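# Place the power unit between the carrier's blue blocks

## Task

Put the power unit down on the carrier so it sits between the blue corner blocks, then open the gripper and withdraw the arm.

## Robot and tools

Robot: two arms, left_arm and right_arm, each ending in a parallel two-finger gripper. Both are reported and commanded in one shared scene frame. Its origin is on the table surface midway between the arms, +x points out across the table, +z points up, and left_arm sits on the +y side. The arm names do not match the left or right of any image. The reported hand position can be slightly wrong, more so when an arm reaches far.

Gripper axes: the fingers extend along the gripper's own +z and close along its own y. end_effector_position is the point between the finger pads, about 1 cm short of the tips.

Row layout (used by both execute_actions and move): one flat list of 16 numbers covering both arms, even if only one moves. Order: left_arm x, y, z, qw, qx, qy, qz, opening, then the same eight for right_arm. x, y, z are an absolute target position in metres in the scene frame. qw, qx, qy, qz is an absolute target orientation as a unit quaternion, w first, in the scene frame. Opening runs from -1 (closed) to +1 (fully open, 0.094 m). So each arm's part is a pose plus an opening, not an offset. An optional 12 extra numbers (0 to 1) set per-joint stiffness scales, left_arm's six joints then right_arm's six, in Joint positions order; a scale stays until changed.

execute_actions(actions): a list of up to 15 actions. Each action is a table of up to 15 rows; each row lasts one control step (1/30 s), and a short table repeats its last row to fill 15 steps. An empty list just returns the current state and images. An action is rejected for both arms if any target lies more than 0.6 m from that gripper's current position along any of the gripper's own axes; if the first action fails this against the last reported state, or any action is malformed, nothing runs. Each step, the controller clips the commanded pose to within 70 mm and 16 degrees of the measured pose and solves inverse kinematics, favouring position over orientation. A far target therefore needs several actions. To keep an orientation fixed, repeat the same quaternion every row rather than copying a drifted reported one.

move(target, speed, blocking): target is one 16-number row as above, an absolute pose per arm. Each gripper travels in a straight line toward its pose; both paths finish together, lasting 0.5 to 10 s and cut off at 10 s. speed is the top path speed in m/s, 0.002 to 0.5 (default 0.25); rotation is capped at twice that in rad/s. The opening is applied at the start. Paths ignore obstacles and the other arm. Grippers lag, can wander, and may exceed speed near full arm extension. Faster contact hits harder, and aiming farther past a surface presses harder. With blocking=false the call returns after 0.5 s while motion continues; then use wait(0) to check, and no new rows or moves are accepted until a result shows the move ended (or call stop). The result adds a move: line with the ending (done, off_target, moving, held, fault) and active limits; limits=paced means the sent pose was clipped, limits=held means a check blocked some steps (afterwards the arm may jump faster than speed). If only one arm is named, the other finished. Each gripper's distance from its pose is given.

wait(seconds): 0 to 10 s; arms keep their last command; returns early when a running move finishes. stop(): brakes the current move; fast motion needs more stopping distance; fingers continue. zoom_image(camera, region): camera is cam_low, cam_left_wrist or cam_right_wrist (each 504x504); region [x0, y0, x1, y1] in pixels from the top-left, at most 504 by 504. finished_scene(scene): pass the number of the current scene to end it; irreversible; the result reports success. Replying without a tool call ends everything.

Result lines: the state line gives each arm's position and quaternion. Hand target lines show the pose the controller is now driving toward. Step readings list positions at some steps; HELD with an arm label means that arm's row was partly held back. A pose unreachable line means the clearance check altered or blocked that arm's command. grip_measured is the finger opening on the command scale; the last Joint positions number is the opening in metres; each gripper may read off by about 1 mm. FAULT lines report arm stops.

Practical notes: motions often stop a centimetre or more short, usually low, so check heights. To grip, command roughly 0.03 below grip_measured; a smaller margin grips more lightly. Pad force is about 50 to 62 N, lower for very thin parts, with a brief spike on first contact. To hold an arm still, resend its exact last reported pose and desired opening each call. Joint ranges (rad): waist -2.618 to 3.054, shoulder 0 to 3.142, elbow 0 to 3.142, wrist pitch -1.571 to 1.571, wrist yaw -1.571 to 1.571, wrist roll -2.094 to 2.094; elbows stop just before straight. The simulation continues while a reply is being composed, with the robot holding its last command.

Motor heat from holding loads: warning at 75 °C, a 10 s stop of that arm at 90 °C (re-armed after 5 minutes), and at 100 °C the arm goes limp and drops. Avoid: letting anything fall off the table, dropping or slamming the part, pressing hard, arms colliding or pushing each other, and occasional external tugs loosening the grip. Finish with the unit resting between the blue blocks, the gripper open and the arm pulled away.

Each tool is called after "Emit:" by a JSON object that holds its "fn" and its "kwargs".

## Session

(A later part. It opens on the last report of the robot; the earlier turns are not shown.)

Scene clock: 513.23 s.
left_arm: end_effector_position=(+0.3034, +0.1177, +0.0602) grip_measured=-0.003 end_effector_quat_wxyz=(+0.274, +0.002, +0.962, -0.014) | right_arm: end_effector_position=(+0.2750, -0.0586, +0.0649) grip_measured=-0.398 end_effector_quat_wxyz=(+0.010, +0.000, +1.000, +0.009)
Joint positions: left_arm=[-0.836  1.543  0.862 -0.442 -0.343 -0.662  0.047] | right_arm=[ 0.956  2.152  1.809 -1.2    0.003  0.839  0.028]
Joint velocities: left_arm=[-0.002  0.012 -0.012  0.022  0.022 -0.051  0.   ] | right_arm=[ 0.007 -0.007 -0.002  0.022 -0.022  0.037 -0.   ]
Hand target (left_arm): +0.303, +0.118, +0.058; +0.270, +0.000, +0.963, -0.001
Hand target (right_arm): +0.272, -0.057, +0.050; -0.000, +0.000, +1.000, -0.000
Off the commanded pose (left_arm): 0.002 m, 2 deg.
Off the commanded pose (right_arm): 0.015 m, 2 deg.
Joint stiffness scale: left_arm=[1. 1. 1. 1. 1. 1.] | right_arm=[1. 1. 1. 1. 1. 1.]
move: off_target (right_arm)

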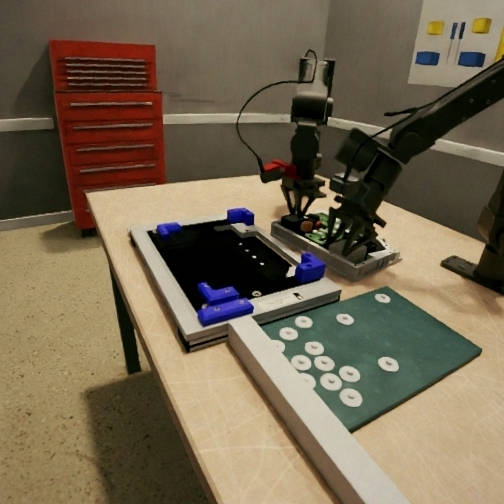

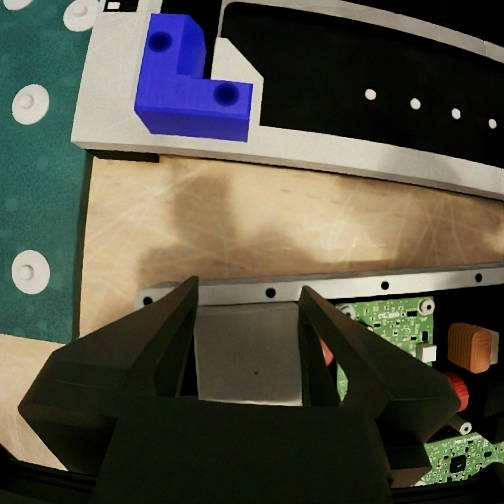

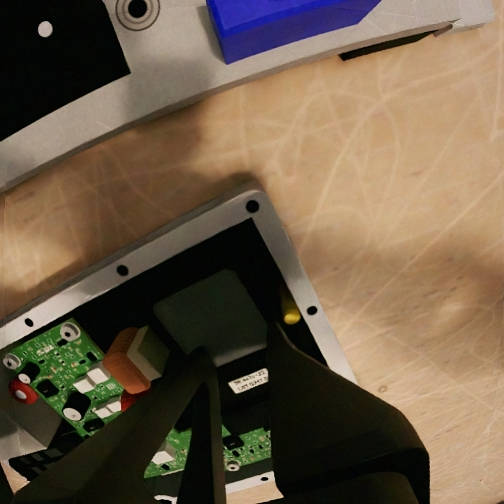

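Emit:
{"fn": "move", "kwargs": {"target": [0.303,0.118,0.058,0.27,0,0.963,0,-0.4,0.29,-0.04,0.11,0,0,1,0,-0.3], "speed": 0.05}}

Emit:
{"fn": "move", "kwargs": {"target": [0.303,0.118,0.058,0.27,0,0.963,0,-0.4,0.304,-0.015,0.095,0,0.707,0.707,0,-0.3], "speed": 0.05}}

Emit:
{"fn": "move", "kwargs": {"target": [0.303,0.118,0.058,0.27,0,0.963,0,-0.4,0.304,-0.015,0.04,0,0.707,0.707,0,-0.3], "speed": 0.03}}

Emit:
{"fn": "move", "kwargs": {"target": [0.303,0.118,0.058,0.27,0,0.963,0,-0.4,0.304,-0.015,0.048,0,0.707,0.707,0,-1], "speed": 0.02}}

Scene clock: 537.43 s.
left_arm: end_effector_position=(+0.3034, +0.1178, +0.0602) grip_measured=-0.003 end_effector_quat_wxyz=(+0.274, +0.002, +0.962, -0.014) | right_arm: end_effector_position=(+0.2911, -0.0403, +0.1131) grip_measured=-0.302 end_effector_quat_wxyz=(+0.006, +0.000, +1.000, +0.005)
Joint positions: left_arm=[-0.836  1.543  0.862 -0.443 -0.343 -0.662  0.047] | right_arm=[ 0.956  2.297  2.237 -1.496  0.002  0.839  0.033]
Joint velocities: left_arm=[ 0.002 -0.007  0.012  0.037 -0.022 -0.022  0.   ] | right_arm=[-0.012  0.002  0.002 -0.007  0.007 -0.066 -0.001]
Hand target (left_arm): +0.303, +0.118, +0.058; +0.270, +0.000, +0.963, -0.000
Hand target (right_arm): +0.290, -0.040, +0.110; +0.000, +0.000, +1.000, +0.000
Off the commanded pose (left_arm): 0.002 m, 2 deg.
Off the commanded pose (right_arm): 0.003 m, 1 deg.
Joint stiffness scale: left_arm=[1. 1. 1. 1. 1. 1.] | right_arm=[1. 1. 1. 1. 1. 1.]
move: done

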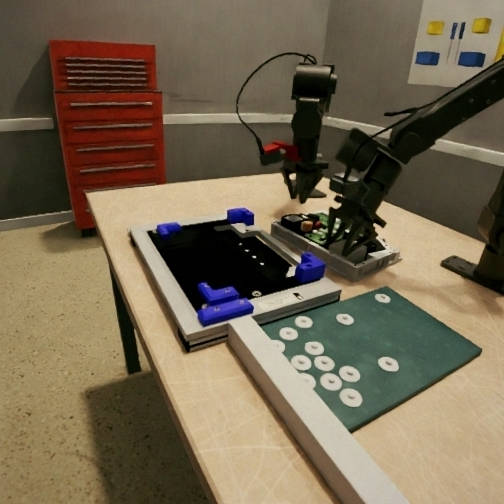

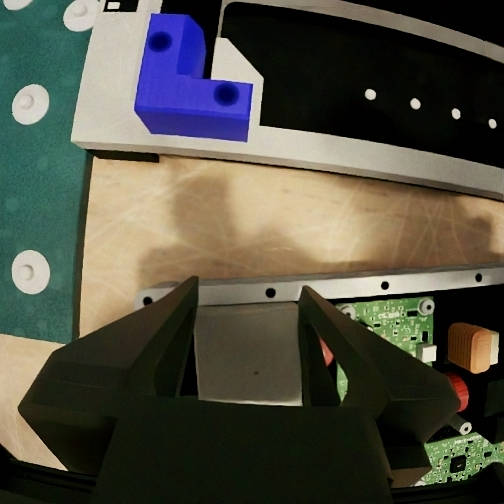

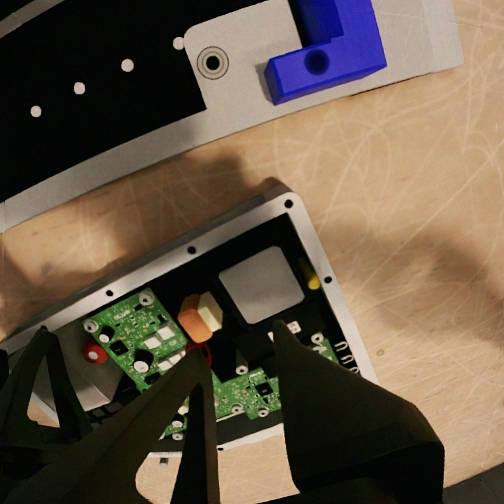

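Scene clock: 547.67 s.
left_arm: end_effector_position=(+0.3034, +0.1177, +0.0602) grip_measured=-0.003 end_effector_quat_wxyz=(+0.274, +0.002, +0.962, -0.014) | right_arm: end_effector_position=(+0.3043, -0.0257, +0.1061) grip_measured=-0.302 end_effector_quat_wxyz=(+0.004, +0.479, +0.878, +0.014)
Joint positions: left_arm=[-0.836  1.543  0.862 -0.442 -0.343 -0.662  0.047] | right_arm=[ 0.956  2.396  2.382 -1.528  0.002  1.838  0.033]
Joint velocities: left_arm=[-0.002 -0.002  0.007 -0.051 -0.007 -0.051  0.   ] | right_arm=[-0.007 -0.007  0.022  0.007 -0.037  0.007 -0.001]
Hand target (left_arm): +0.303, +0.118, +0.059; +0.272, +0.001, +0.962, -0.006
Hand target (right_arm): +0.300, -0.024, +0.102; +0.003, +0.479, +0.878, +0.003
Off the commanded pose (left_arm): 0.002 m, 2 deg.
Off the commanded pose (right_arm): 0.015 m, 33 deg.
Joint stiffness scale: left_arm=[1. 1. 1. 1. 1. 1.] | right_arm=[1. 1. 1. 1. 1. 1.]
move: off_target (right_arm; path cut at 10 s)

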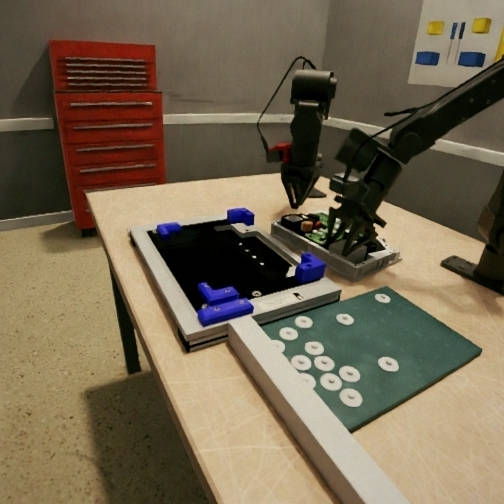

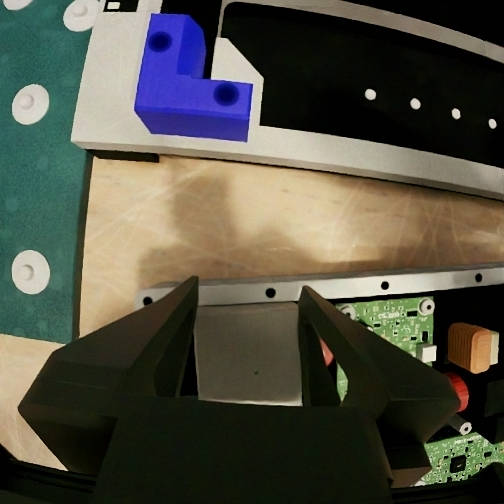

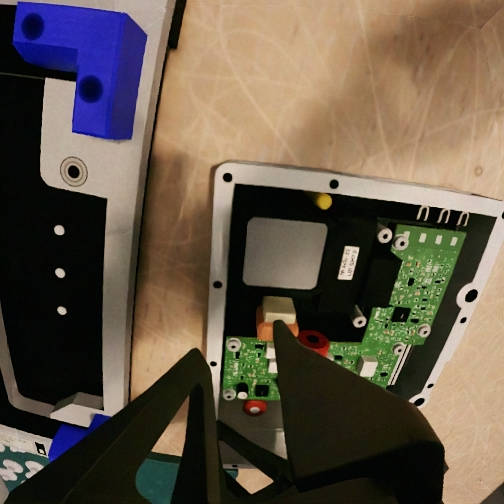

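Scene clock: 557.43 s.
left_arm: end_effector_position=(+0.3034, +0.1177, +0.0602) grip_measured=-0.003 end_effector_quat_wxyz=(+0.274, +0.002, +0.962, -0.014) | right_arm: end_effector_position=(+0.3055, -0.0123, +0.0691) grip_measured=-0.302 end_effector_quat_wxyz=(-0.044, +0.589, +0.806, +0.026)
Joint positions: left_arm=[-0.836  1.543  0.862 -0.442 -0.343 -0.662  0.047] | right_arm=[ 0.937  2.407  2.25  -1.373 -0.094  2.084  0.033]
Joint velocities: left_arm=[ 0.007  0.007 -0.012  0.022 -0.037  0.007 -0.   ] | right_arm=[ 0.017 -0.007 -0.002 -0.051 -0.037  0.037  0.001]
Hand target (left_arm): +0.303, +0.118, +0.058; +0.270, +0.000, +0.963, -0.000
Hand target (right_arm): +0.304, -0.016, +0.041; -0.051, +0.595, +0.802, +0.001
Off the commanded pose (left_arm): 0.002 m, 2 deg.
Off the commanded pose (right_arm): 0.029 m, 19 deg; orientation clipped at the last step of the last action.
Joint stiffness scale: left_arm=[1. 1. 1. 1. 1. 1.] | right_arm=[1. 1. 1. 1. 1. 1.]
joint sent to its limit (right arm) — the command would take joint 6 (wrist roll) past its upper limit, so that joint was sent only as far as its limit.
move: off_target (right_arm); limits=paced

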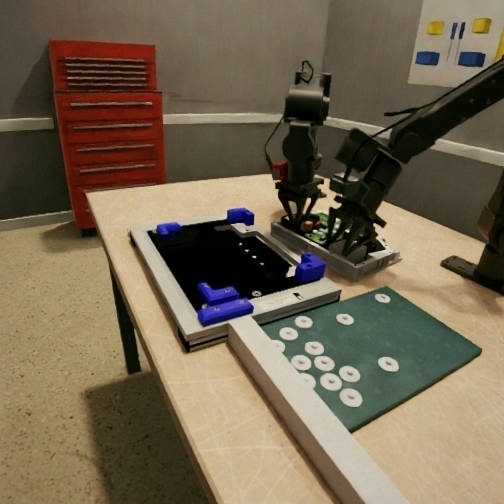

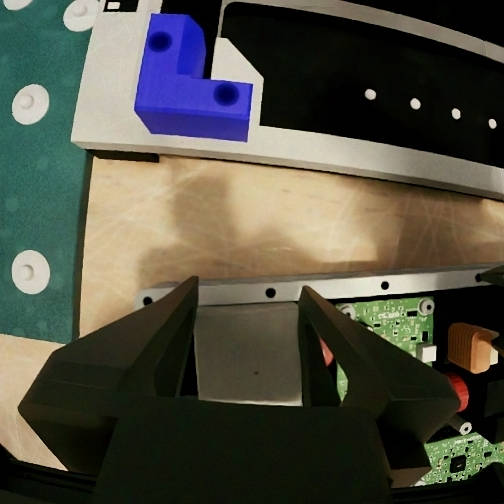

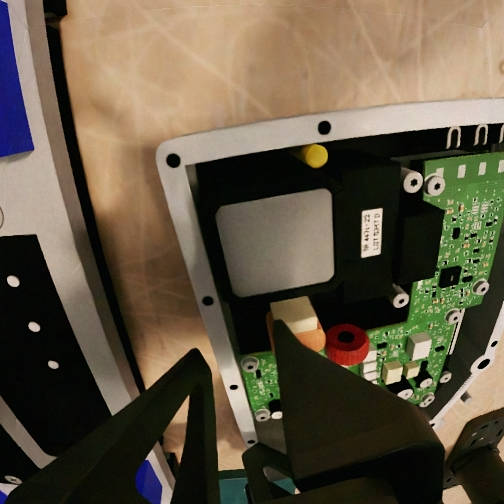

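Scene clock: 565.80 s.
left_arm: end_effector_position=(+0.3034, +0.1178, +0.0602) grip_measured=-0.003 end_effector_quat_wxyz=(+0.274, +0.002, +0.962, -0.014) | right_arm: end_effector_position=(+0.3064, -0.0109, +0.0635) grip_measured=-0.994 end_effector_quat_wxyz=(-0.046, +0.589, +0.806, +0.024)
Joint positions: left_arm=[-0.836  1.543  0.862 -0.443 -0.343 -0.662  0.047] | right_arm=[ 0.937  2.419  2.25  -1.364 -0.096  2.084  0.   ]
Joint velocities: left_arm=[ 0.002  0.017  0.007  0.022 -0.081  0.007 -0.   ] | right_arm=[-0.007 -0.012 -0.002  0.007  0.066  0.066  0.001]
Hand target (left_arm): +0.303, +0.118, +0.058; +0.270, +0.000, +0.963, -0.000
Hand target (right_arm): +0.304, -0.015, +0.048; -0.051, +0.595, +0.802, +0.005
Off the commanded pose (left_arm): 0.002 m, 2 deg.
Off the commanded pose (right_arm): 0.016 m, 19 deg; orientation clipped at the last step of the last action.
Joint stiffness scale: left_arm=[1. 1. 1. 1. 1. 1.] | right_arm=[1. 1. 1. 1. 1. 1.]
joint sent to its limit (right arm) — the command would take joint 6 (wrist roll) past its upper limit, so that joint was sent only as far as its limit.
move: off_target (right_arm); limits=paced

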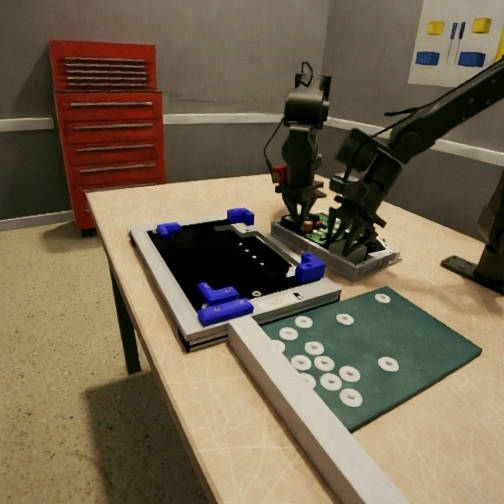

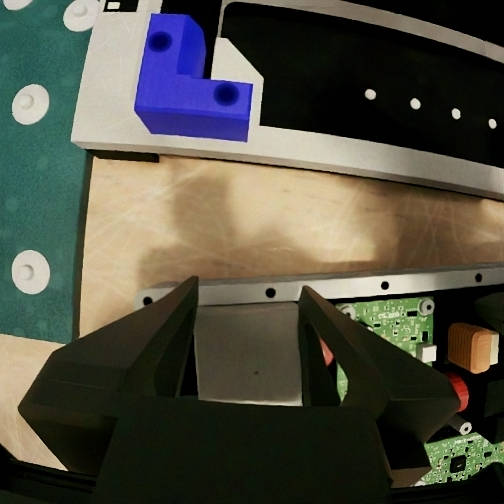

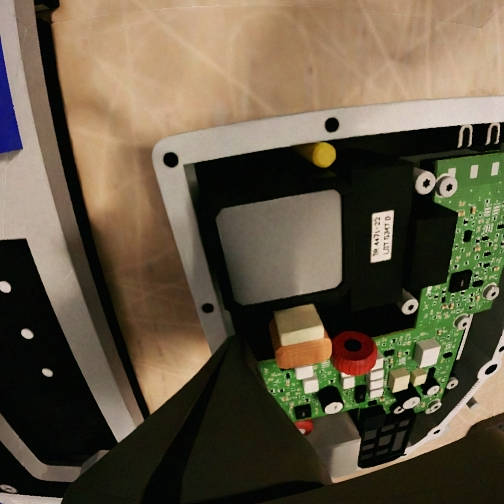

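Emit:
{"fn": "move", "kwargs": {"target": [0.303,0.118,0.058,0.27,0,0.963,0,-0.4,0.27,-0.12,0.2,0.2,0,0.98,0,1], "speed": 0.1}}

Emit:
{"fn": "move", "kwargs": {"target": [0.303,0.118,0.12,0.27,0,0.963,0,-0.5,0.27,-0.12,0.2,0.2,0,0.98,0,1], "speed": 0.03}}

Scene clock: 594.97 s.
left_arm: end_effector_position=(+0.3032, +0.1171, +0.0602) grip_measured=-0.003 end_effector_quat_wxyz=(+0.274, +0.004, +0.962, -0.015) | right_arm: end_effector_position=(+0.2704, -0.1179, +0.1949) grip_measured=+1.000 end_effector_quat_wxyz=(+0.190, +0.007, +0.982, +0.002)
Joint positions: left_arm=[-0.837  1.543  0.862 -0.442 -0.341 -0.659  0.047] | right_arm=[ 0.993  1.747  1.706 -1.276  0.289  0.853  0.094]
Joint velocities: left_arm=[-0.002  0.002  0.002 -0.051 -0.022 -0.095 -0.001] | right_arm=[-0.007 -0.007 -0.007 -0.051 -0.007  0.007  0.   ]
Hand target (left_arm): +0.303, +0.118, +0.058; +0.270, +0.000, +0.963, -0.001
Hand target (right_arm): +0.268, -0.120, +0.198; +0.199, -0.001, +0.980, -0.001
Off the commanded pose (left_arm): 0.002 m, 2 deg.
Off the commanded pose (right_arm): 0.005 m, 1 deg.
Joint stiffness scale: left_arm=[1. 1. 1. 1. 1. 1.] | right_arm=[1. 1. 1. 1. 1. 1.]
move: done

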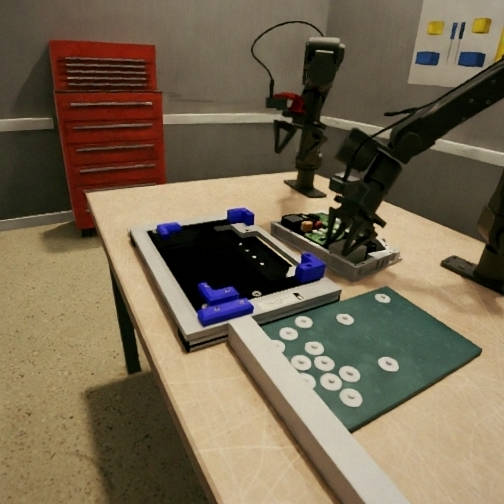

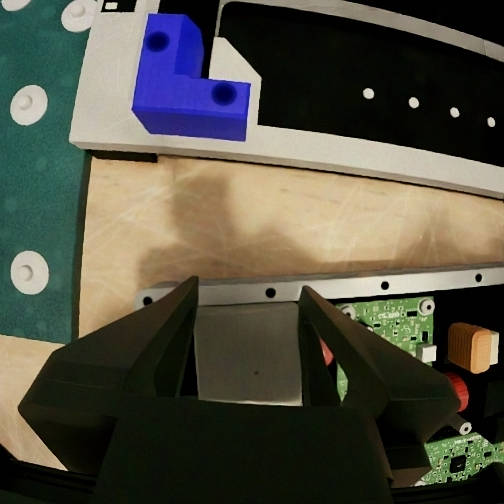

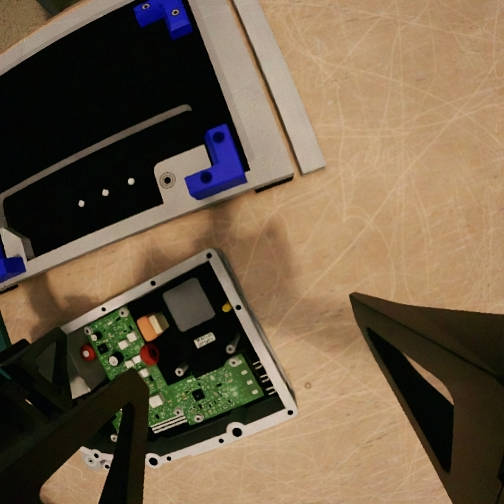

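Scene clock: 597.43 s.
left_arm: end_effector_position=(+0.2967, +0.1221, +0.1017) grip_measured=-0.499 end_effector_quat_wxyz=(+0.248, +0.002, +0.969, +0.008) | right_arm: end_effector_position=(+0.2704, -0.1179, +0.1949) grip_measured=+1.000 end_effector_quat_wxyz=(+0.190, +0.004, +0.982, +0.002)
Joint positions: left_arm=[-0.841  1.509  1.034 -0.723 -0.344 -0.678  0.024] | right_arm=[ 0.993  1.747  1.706 -1.276  0.289  0.848  0.094]
Joint velocities: left_arm=[-0.012 -0.007 -0.032 -0.066  0.007 -0.022 -0.001] | right_arm=[ 0.002  0.012 -0.012 -0.051  0.007 -0.007  0.   ]
Hand target (left_arm): +0.302, +0.119, +0.120; +0.270, -0.000, +0.963, -0.000
Hand target (right_arm): +0.270, -0.120, +0.200; +0.200, +0.000, +0.980, -0.000
Off the commanded pose (left_arm): 0.020 m, 3 deg.
Off the commanded pose (right_arm): 0.005 m, 1 deg.
Joint stiffness scale: left_arm=[1. 1. 1. 1. 1. 1.] | right_arm=[1. 1. 1. 1. 1. 1.]
move: off_target (left_arm)

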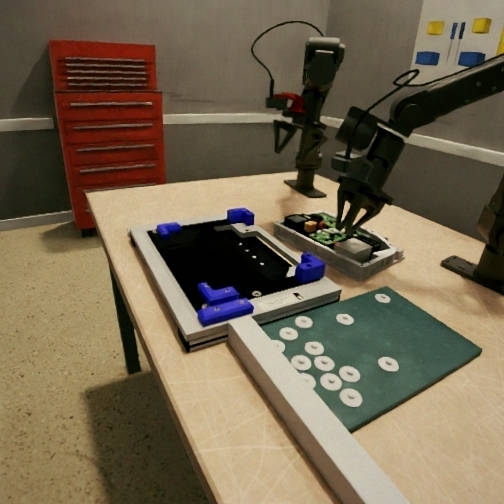

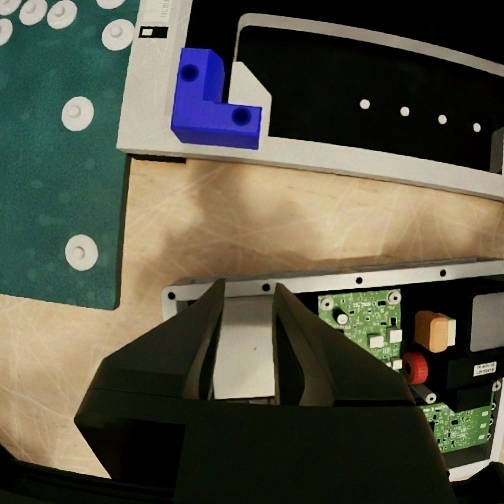

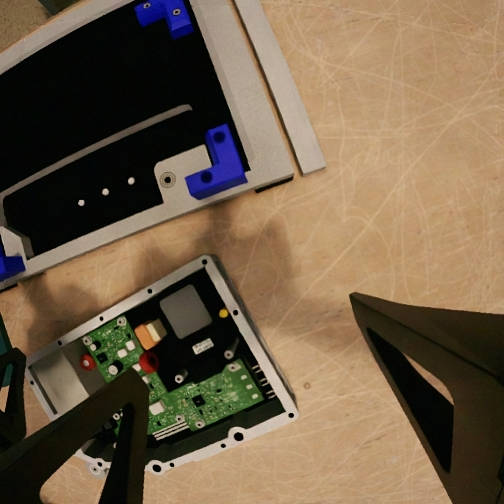

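Emit:
{"fn": "move", "kwargs": {"target": [0.285,0.124,0.10,0.13,0,0.99,0,0.12,0.27,-0.12,0.2,0.2,0,0.98,0,1], "speed": 0.05}}

Emit:
{"fn": "move", "kwargs": {"target": [0.285,0.124,0.035,0.13,0,0.99,0,0.12,0.27,-0.12,0.2,0.2,0,0.98,0,1], "speed": 0.03}}

Scene clock: 607.47 s.
left_arm: end_effector_position=(+0.2782, +0.1255, +0.0944) grip_measured=+0.118 end_effector_quat_wxyz=(+0.127, +0.002, +0.992, +0.003) | right_arm: end_effector_position=(+0.2704, -0.1179, +0.1949) grip_measured=+1.000 end_effector_quat_wxyz=(+0.190, +0.004, +0.982, +0.002)
Joint positions: left_arm=[-0.776  1.596  1.169 -0.948 -0.165 -0.664  0.053] | right_arm=[ 0.993  1.747  1.706 -1.276  0.289  0.848  0.094]
Joint velocities: left_arm=[-0.012 -0.012  0.002 -0.037  0.007  0.022 -0.   ] | right_arm=[-0.002 -0.012 -0.007 -0.081 -0.037 -0.022  0.   ]
Hand target (left_arm): +0.285, +0.124, +0.100; +0.131, -0.001, +0.991, +0.000
Hand target (right_arm): +0.270, -0.120, +0.200; +0.200, +0.000, +0.980, -0.000
Off the commanded pose (left_arm): 0.009 m, 1 deg.
Off the commanded pose (right_arm): 0.005 m, 1 deg.
Joint stiffness scale: left_arm=[1. 1. 1. 1. 1. 1.] | right_arm=[1. 1. 1. 1. 1. 1.]
move: done

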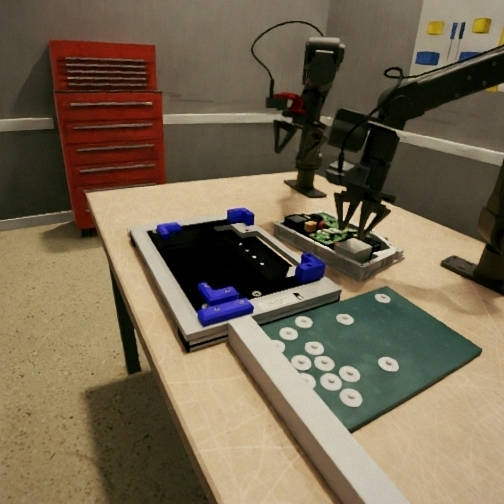

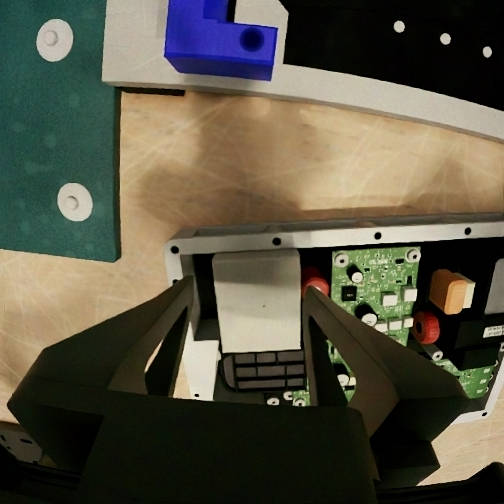

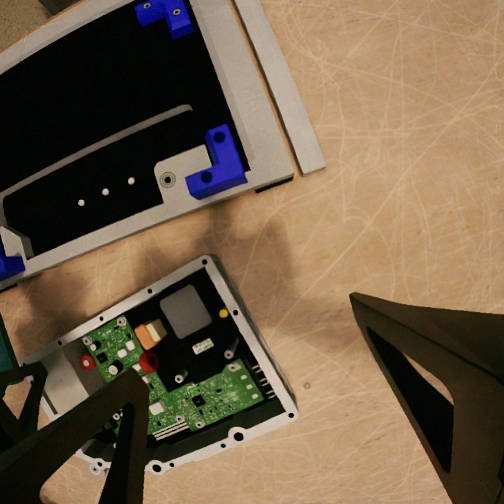

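Scene clock: 609.70 s.
left_arm: end_effector_position=(+0.2842, +0.1209, +0.0504) grip_measured=+0.120 end_effector_quat_wxyz=(+0.138, +0.001, +0.990, -0.004) | right_arm: end_effector_position=(+0.2704, -0.1179, +0.1949) grip_measured=+1.000 end_effector_quat_wxyz=(+0.190, +0.004, +0.982, +0.002)
Joint positions: left_arm=[-0.776  1.649  1.038 -0.738 -0.167 -0.664  0.053] | right_arm=[ 0.993  1.747  1.706 -1.276  0.289  0.847  0.094]
Joint velocities: left_arm=[ 0.012  0.007 -0.002 -0.081 -0.007 -0.037  0.001] | right_arm=[-0.007  0.002  0.012  0.051 -0.066 -0.007  0.   ]
Hand target (left_arm): +0.285, +0.124, +0.036; +0.130, -0.000, +0.991, +0.000
Hand target (right_arm): +0.270, -0.120, +0.200; +0.200, -0.000, +0.980, -0.000
Off the commanded pose (left_arm): 0.016 m, 1 deg.
Off the commanded pose (right_arm): 0.005 m, 1 deg.
Joint stiffness scale: left_arm=[1. 1. 1. 1. 1. 1.] | right_arm=[1. 1. 1. 1. 1. 1.]
move: off_target (left_arm)

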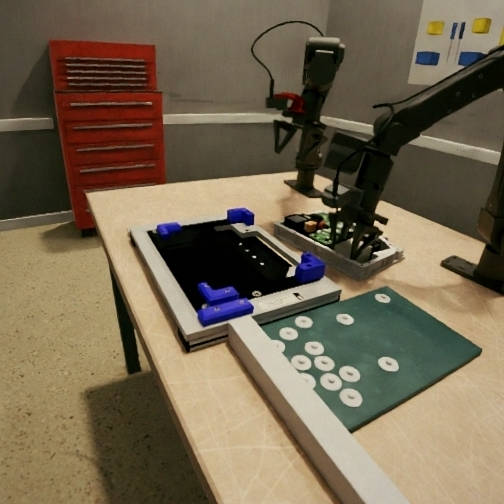

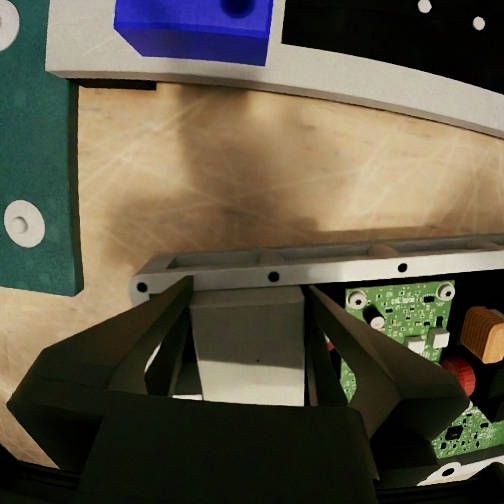

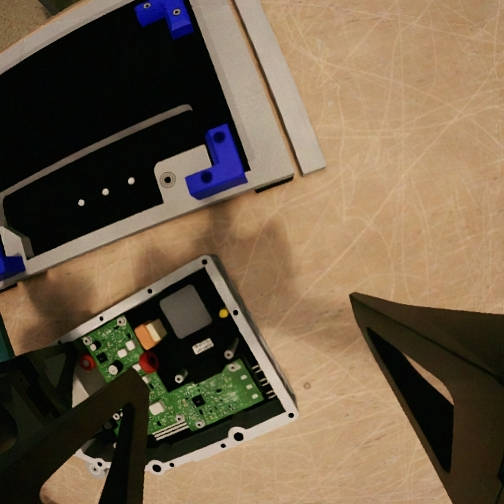

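Emit:
{"fn": "execute_actions", "kwargs": {"actions": [[[0.284,0.121,0.050,0.13,0,0.99,0,-0.5,0.27,-0.12,0.2,0.2,0,0.98,0,1]],[[0.284,0.121,0.050,0.13,0,0.99,0,-0.5,0.27,-0.12,0.2,0.2,0,0.98,0,1]]]}}

Emit:
{"fn": "move", "kwargs": {"target": [0.284,0.121,0.12,0.13,0,0.99,0,-0.5,0.27,-0.12,0.2,0.2,0,0.98,0,1], "speed": 0.03}}

Scene clock: 634.50 s.
left_arm: end_effector_position=(+0.2839, +0.1213, +0.0503) grip_measured=+0.073 end_effector_quat_wxyz=(+0.137, -0.002, +0.991, -0.004) | right_arm: end_effector_position=(+0.2704, -0.1179, +0.1949) grip_measured=+1.000 end_effector_quat_wxyz=(+0.190, +0.004, +0.982, +0.002)
Joint positions: left_arm=[-0.776  1.649  1.038 -0.74  -0.168 -0.669  0.05 ] | right_arm=[ 0.993  1.747  1.706 -1.276  0.289  0.847  0.094]
Joint velocities: left_arm=[-0.002  0.017  0.007  0.037 -0.066  0.007 -0.   ] | right_arm=[ 0.002  0.002  0.007 -0.037  0.022  0.037  0.   ]
Hand target (left_arm): +0.284, +0.121, +0.050; +0.130, -0.000, +0.991, -0.000
Hand target (right_arm): +0.270, -0.120, +0.200; +0.200, +0.000, +0.980, -0.000
Off the commanded pose (left_arm): 0.000 m, 1 deg.
Off the commanded pose (right_arm): 0.005 m, 1 deg.
Joint stiffness scale: left_arm=[1. 1. 1. 1. 1. 1.] | right_arm=[1. 1. 1. 1. 1. 1.]
Step readings (end_effector_position; steps 1 to 15: 1st action; 16 to 30: 2nd action):
0: left_arm (+0.2842, +0.1209, +0.0504) | right_arm (+0.2704, -0.1179, +0.1949)
1: left_arm (+0.2840, +0.1211, +0.0503) | right_arm (+0.2704, -0.1179, +0.1949)
2: left_arm (+0.2839, +0.1213, +0.0503) | right_arm (+0.2704, -0.1179, +0.1949)
4: left_arm (+0.2839, +0.1213, +0.0503) | right_arm (+0.2704, -0.1179, +0.1949)
8: left_arm (+0.2839, +0.1213, +0.0503) | right_arm (+0.2704, -0.1179, +0.1949)
15: left_arm (+0.2839, +0.1213, +0.0503) | right_arm (+0.2704, -0.1179, +0.1949)
16: left_arm (+0.2839, +0.1213, +0.0503) | right_arm (+0.2704, -0.1179, +0.1949)
17: left_arm (+0.2839, +0.1213, +0.0503) | right_arm (+0.2704, -0.1179, +0.1949)
19: left_arm (+0.2839, +0.1213, +0.0503) | right_arm (+0.2704, -0.1179, +0.1949)
23: left_arm (+0.2839, +0.1213, +0.0503) | right_arm (+0.2704, -0.1179, +0.1949)
30: end_effector_position above

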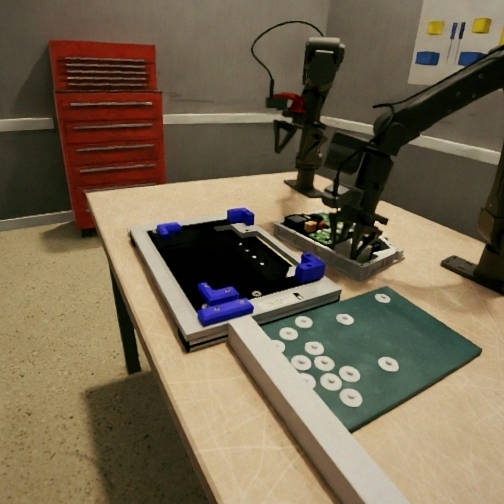

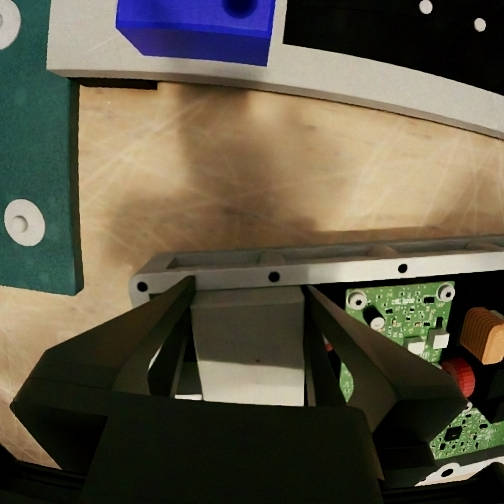

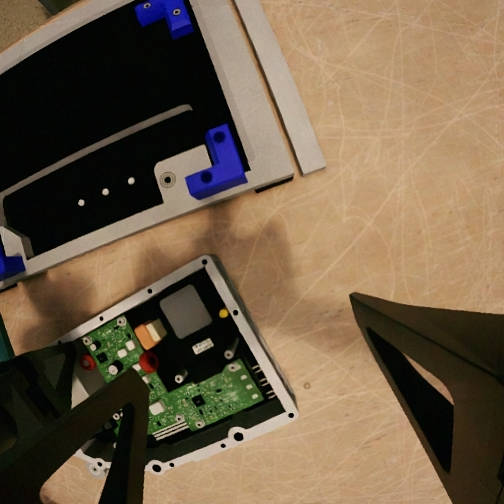

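Scene clock: 637.10 s.
left_arm: end_effector_position=(+0.2659, +0.1319, +0.0822) grip_measured=+0.072 end_effector_quat_wxyz=(+0.081, -0.006, +0.996, +0.030) | right_arm: end_effector_position=(+0.2704, -0.1179, +0.1949) grip_measured=+1.000 end_effector_quat_wxyz=(+0.190, +0.004, +0.982, +0.002)
Joint positions: left_arm=[-0.776  1.649  1.193 -1.026 -0.15  -0.688  0.05 ] | right_arm=[ 0.993  1.747  1.706 -1.276  0.289  0.847  0.094]
Joint velocities: left_arm=[-0.017 -0.017  0.022 -0.022 -0.007 -0.022 -0.   ] | right_arm=[-0.007 -0.002  0.002 -0.007  0.051 -0.022  0.   ]
Hand target (left_arm): +0.281, +0.123, +0.120; +0.131, -0.001, +0.991, +0.000
Hand target (right_arm): +0.270, -0.120, +0.200; +0.200, +0.000, +0.980, -0.000
Off the commanded pose (left_arm): 0.043 m, 7 deg.
Off the commanded pose (right_arm): 0.005 m, 1 deg.
Joint stiffness scale: left_arm=[1. 1. 1. 1. 1. 1.] | right_arm=[1. 1. 1. 1. 1. 1.]
move: off_target (left_arm)

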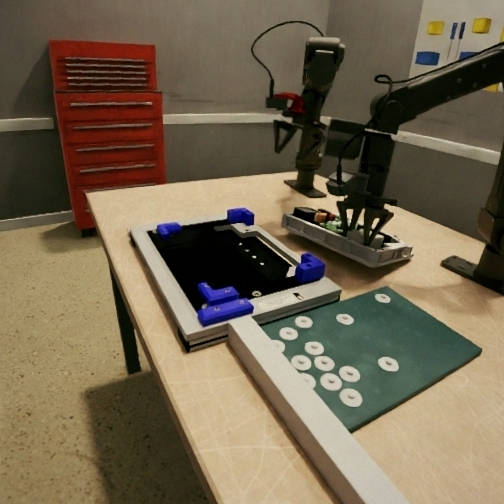

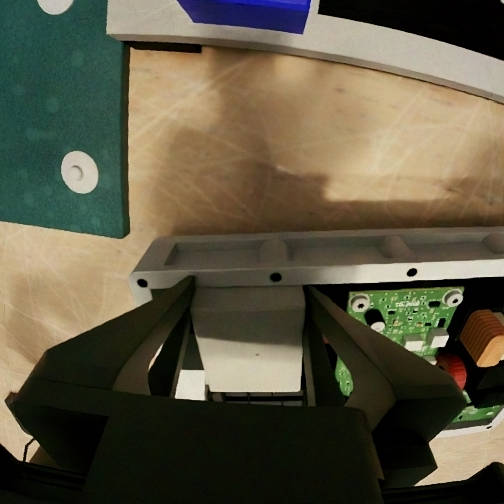

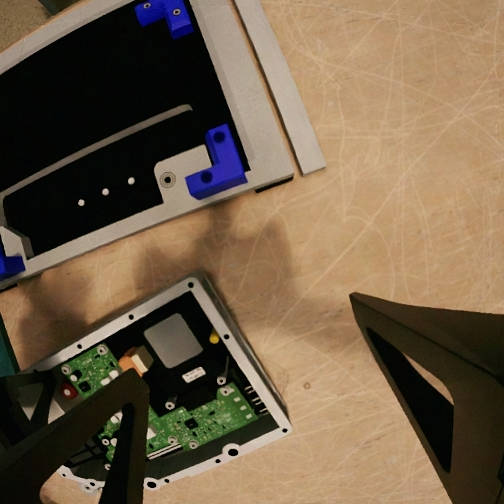

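Emit:
{"fn": "move", "kwargs": {"target": [0.30,0.125,0.15,0.13,0,0.99,0,-0.5,0.27,-0.12,0.2,0.2,0,0.98,0,1], "speed": 0.04}}

Scene clock: 645.07 s.
left_arm: end_effector_position=(+0.2782, +0.1400, +0.1127) grip_measured=+0.063 end_effector_quat_wxyz=(+0.079, +0.014, +0.996, +0.049) | right_arm: end_effector_position=(+0.2704, -0.1179, +0.1949) grip_measured=+1.000 end_effector_quat_wxyz=(+0.190, +0.004, +0.982, +0.002)
Joint positions: left_arm=[-0.745  1.67   1.337 -1.168 -0.173 -0.619  0.05 ] | right_arm=[ 0.993  1.747  1.706 -1.276  0.289  0.847  0.094]
Joint velocities: left_arm=[ 0.012 -0.002 -0.022 -0.037 -0.007 -0.081 -0.001] | right_arm=[-0.007 -0.027 -0.002  0.007  0.022 -0.007  0.   ]
Hand target (left_arm): +0.297, +0.128, +0.151; +0.131, +0.001, +0.991, +0.001
Hand target (right_arm): +0.270, -0.120, +0.200; +0.200, +0.000, +0.980, -0.000
Off the commanded pose (left_arm): 0.046 m, 8 deg.
Off the commanded pose (right_arm): 0.005 m, 1 deg.
Joint stiffness scale: left_arm=[1. 1. 1. 1. 1. 1.] | right_arm=[1. 1. 1. 1. 1. 1.]
move: off_target (left_arm)

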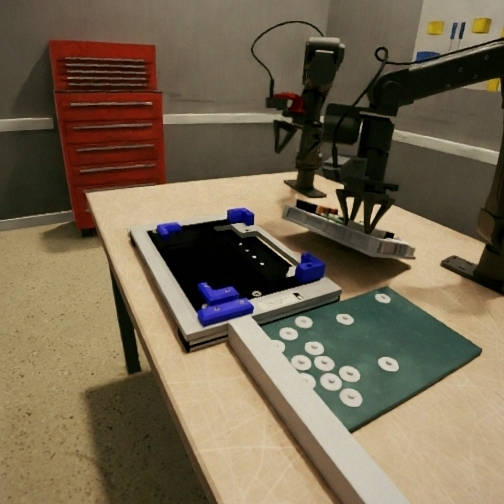

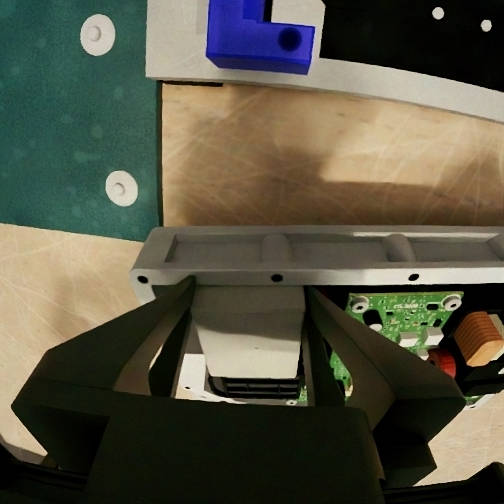

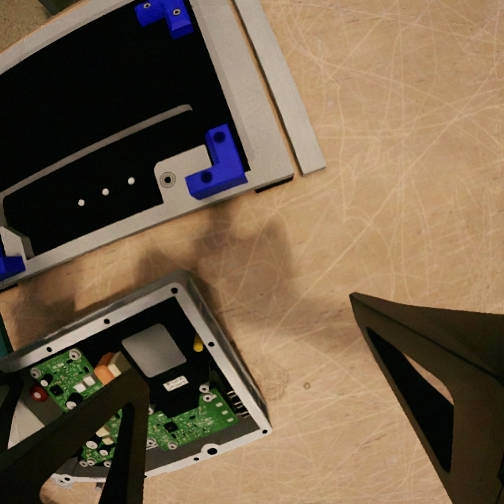

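Emit:
{"fn": "zoom_image", "kwargs": {"camera": "cam_low", "region": [240,160,460,300]}}

Region (240, 160, 460, 300) of cam_low's 504x504 image, scaled by 2.291, with more detail than that image has; it fills the top 321 rows of this view, and the rest is white.

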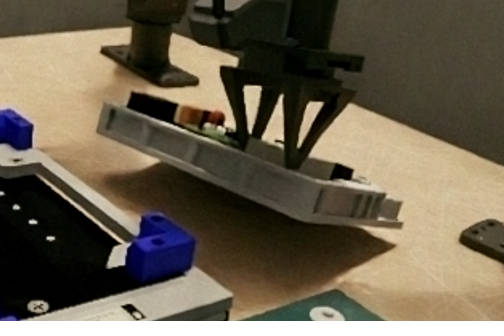

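Emit:
{"fn": "move", "kwargs": {"target": [0.40,0.15,0.17,0.2,0,0.98,0,-0.5,0.27,-0.12,0.2,0.2,0,0.98,0,1], "speed": 0.04}}

Scene clock: 666.00 s.
left_arm: end_effector_position=(+0.3629, +0.1690, +0.1247) grip_measured=+0.062 end_effector_quat_wxyz=(+0.114, +0.024, +0.992, +0.054) | right_arm: end_effector_position=(+0.2704, -0.1179, +0.1949) grip_measured=+1.000 end_effector_quat_wxyz=(+0.190, +0.004, +0.982, +0.002)
Joint positions: left_arm=[-0.554  1.822  1.551 -1.137 -0.193 -0.398  0.05 ] | right_arm=[ 0.993  1.747  1.706 -1.276  0.289  0.847  0.094]
Joint velocities: left_arm=[ 0.002 -0.002 -0.007  0.066  0.066 -0.051 -0.   ] | right_arm=[ 0.002  0.017 -0.002 -0.066  0.022  0.081  0.   ]
Hand target (left_arm): +0.394, +0.155, +0.174; +0.201, +0.003, +0.980, +0.001
Hand target (right_arm): +0.270, -0.120, +0.200; +0.200, +0.000, +0.980, -0.000
Off the commanded pose (left_arm): 0.062 m, 12 deg.
Off the commanded pose (right_arm): 0.005 m, 1 deg.
Joint stiffness scale: left_arm=[1. 1. 1. 1. 1. 1.] | right_arm=[1. 1. 1. 1. 1. 1.]
move: off_target (left_arm)

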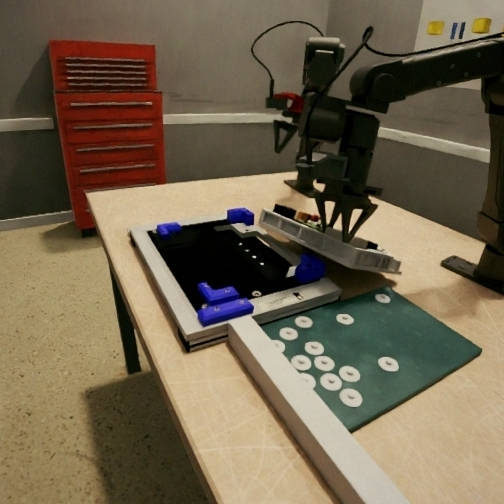

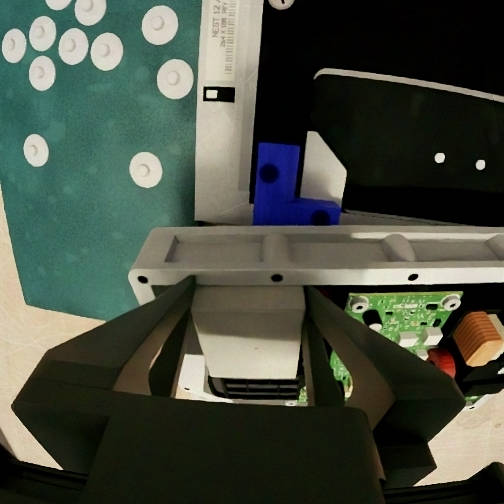

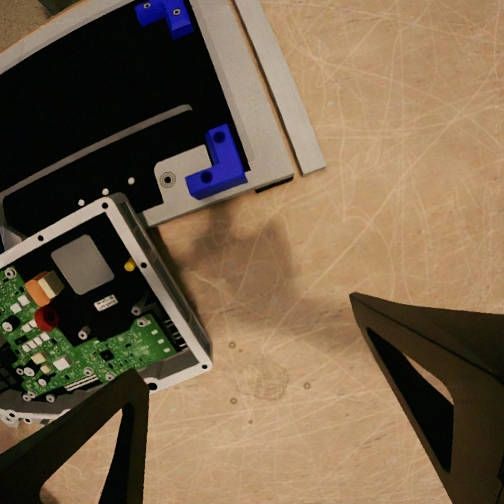

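Emit:
{"fn": "move", "kwargs": {"target": [0.37,0.17,0.26,0.2,0,0.98,0,-0.5,0.27,-0.12,0.2,0.2,0,0.98,0,1], "speed": 0.04}}

Scene clock: 682.50 s.
left_arm: end_effector_position=(+0.3487, +0.1809, +0.2027) grip_measured=+0.044 end_effector_quat_wxyz=(+0.106, +0.022, +0.992, +0.059) | right_arm: end_effector_position=(+0.2704, -0.1179, +0.1949) grip_measured=+1.000 end_effector_quat_wxyz=(+0.190, +0.004, +0.982, +0.002)
Joint positions: left_arm=[-0.543  1.808  1.849 -1.466 -0.196 -0.392  0.049] | right_arm=[ 0.993  1.747  1.706 -1.276  0.289  0.847  0.094]
Joint velocities: left_arm=[ 0.002  0.002 -0.002  0.007  0.037 -0.022 -0.   ] | right_arm=[ 0.002 -0.037  0.012 -0.037 -0.037 -0.007  0.   ]
Hand target (left_arm): +0.362, +0.174, +0.261; +0.200, +0.002, +0.980, +0.001
Hand target (right_arm): +0.270, -0.120, +0.200; +0.200, +0.000, +0.980, -0.000
Off the commanded pose (left_arm): 0.062 m, 13 deg.
Off the commanded pose (right_arm): 0.005 m, 1 deg.
Joint stiffness scale: left_arm=[1. 1. 1. 1. 1. 1.] | right_arm=[1. 1. 1. 1. 1. 1.]
move: off_target (left_arm)

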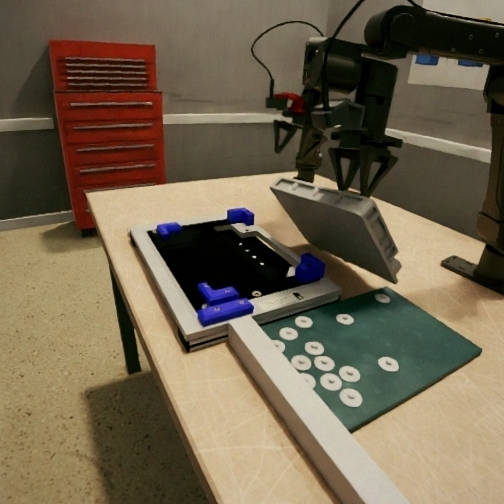

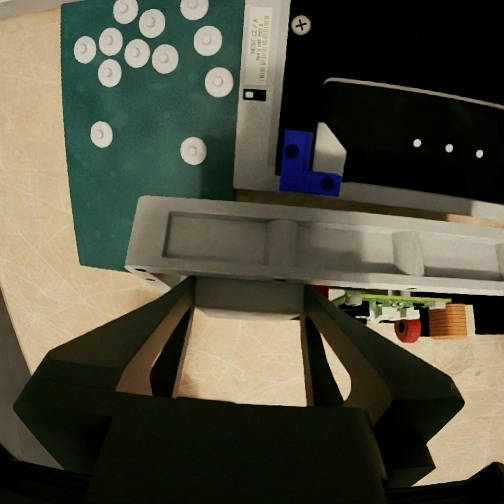

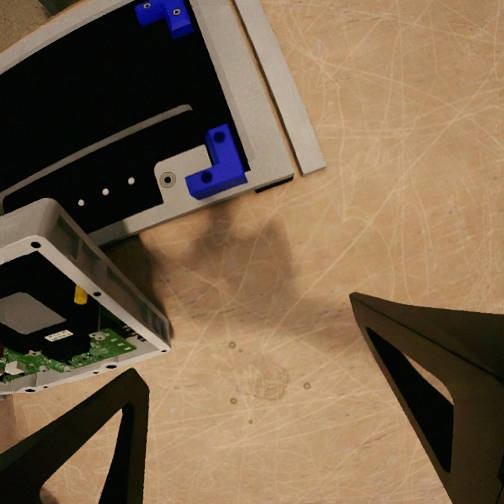

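Emit:
{"fn": "move", "kwargs": {"target": [0.31,0.17,0.17,0.2,0,0.98,0,-0.5,0.27,-0.12,0.2,0.2,0,0.98,0,1], "speed": 0.03}}

Scene clock: 691.03 s.
left_arm: end_effector_position=(+0.3151, +0.1763, +0.1524) grip_measured=+0.043 end_effector_quat_wxyz=(+0.175, -0.022, +0.984, +0.013) | right_arm: end_effector_position=(+0.2704, -0.1179, +0.1949) grip_measured=+1.000 end_effector_quat_wxyz=(+0.190, +0.004, +0.982, +0.002)
Joint positions: left_arm=[-0.601  1.521  1.299 -1.054 -0.198 -0.524  0.049] | right_arm=[ 0.993  1.747  1.706 -1.276  0.289  0.847  0.094]
Joint velocities: left_arm=[-0.017 -0.007 -0.022  0.037  0.037 -0.007 -0.   ] | right_arm=[ 0.007 -0.017 -0.002  0.007 -0.022 -0.007  0.   ]
Hand target (left_arm): +0.311, +0.169, +0.170; +0.199, +0.000, +0.980, -0.000
Hand target (right_arm): +0.270, -0.120, +0.200; +0.200, +0.000, +0.980, -0.000
Off the commanded pose (left_arm): 0.019 m, 4 deg.
Off the commanded pose (right_arm): 0.005 m, 1 deg.
Joint stiffness scale: left_arm=[1. 1. 1. 1. 1. 1.] | right_arm=[1. 1. 1. 1. 1. 1.]
move: off_target (left_arm)

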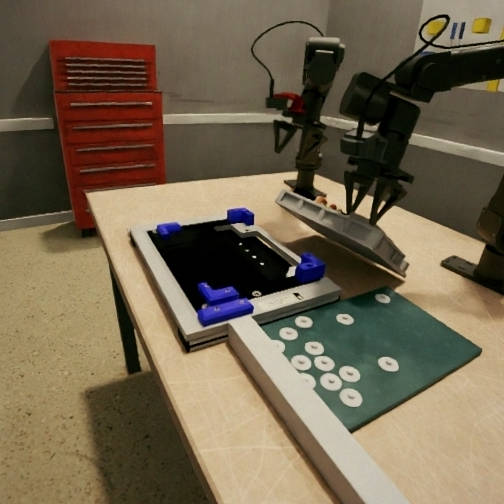

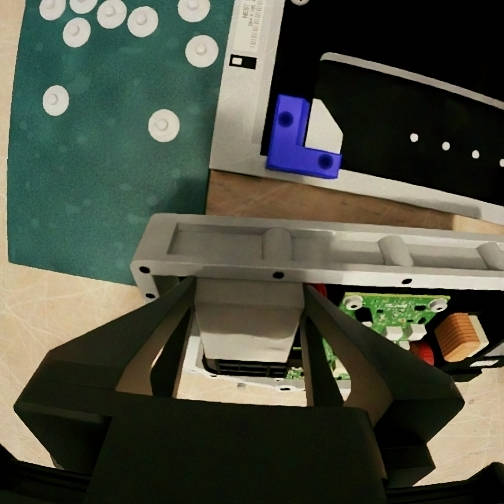

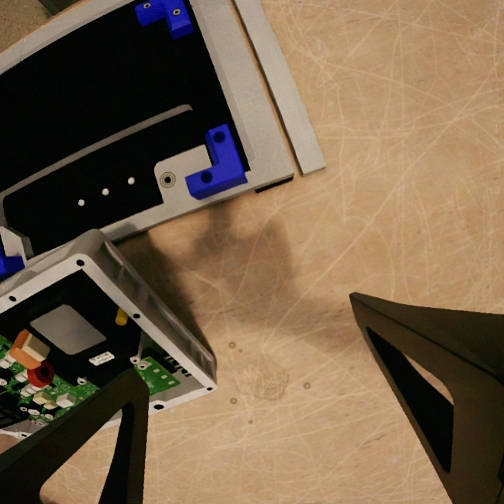

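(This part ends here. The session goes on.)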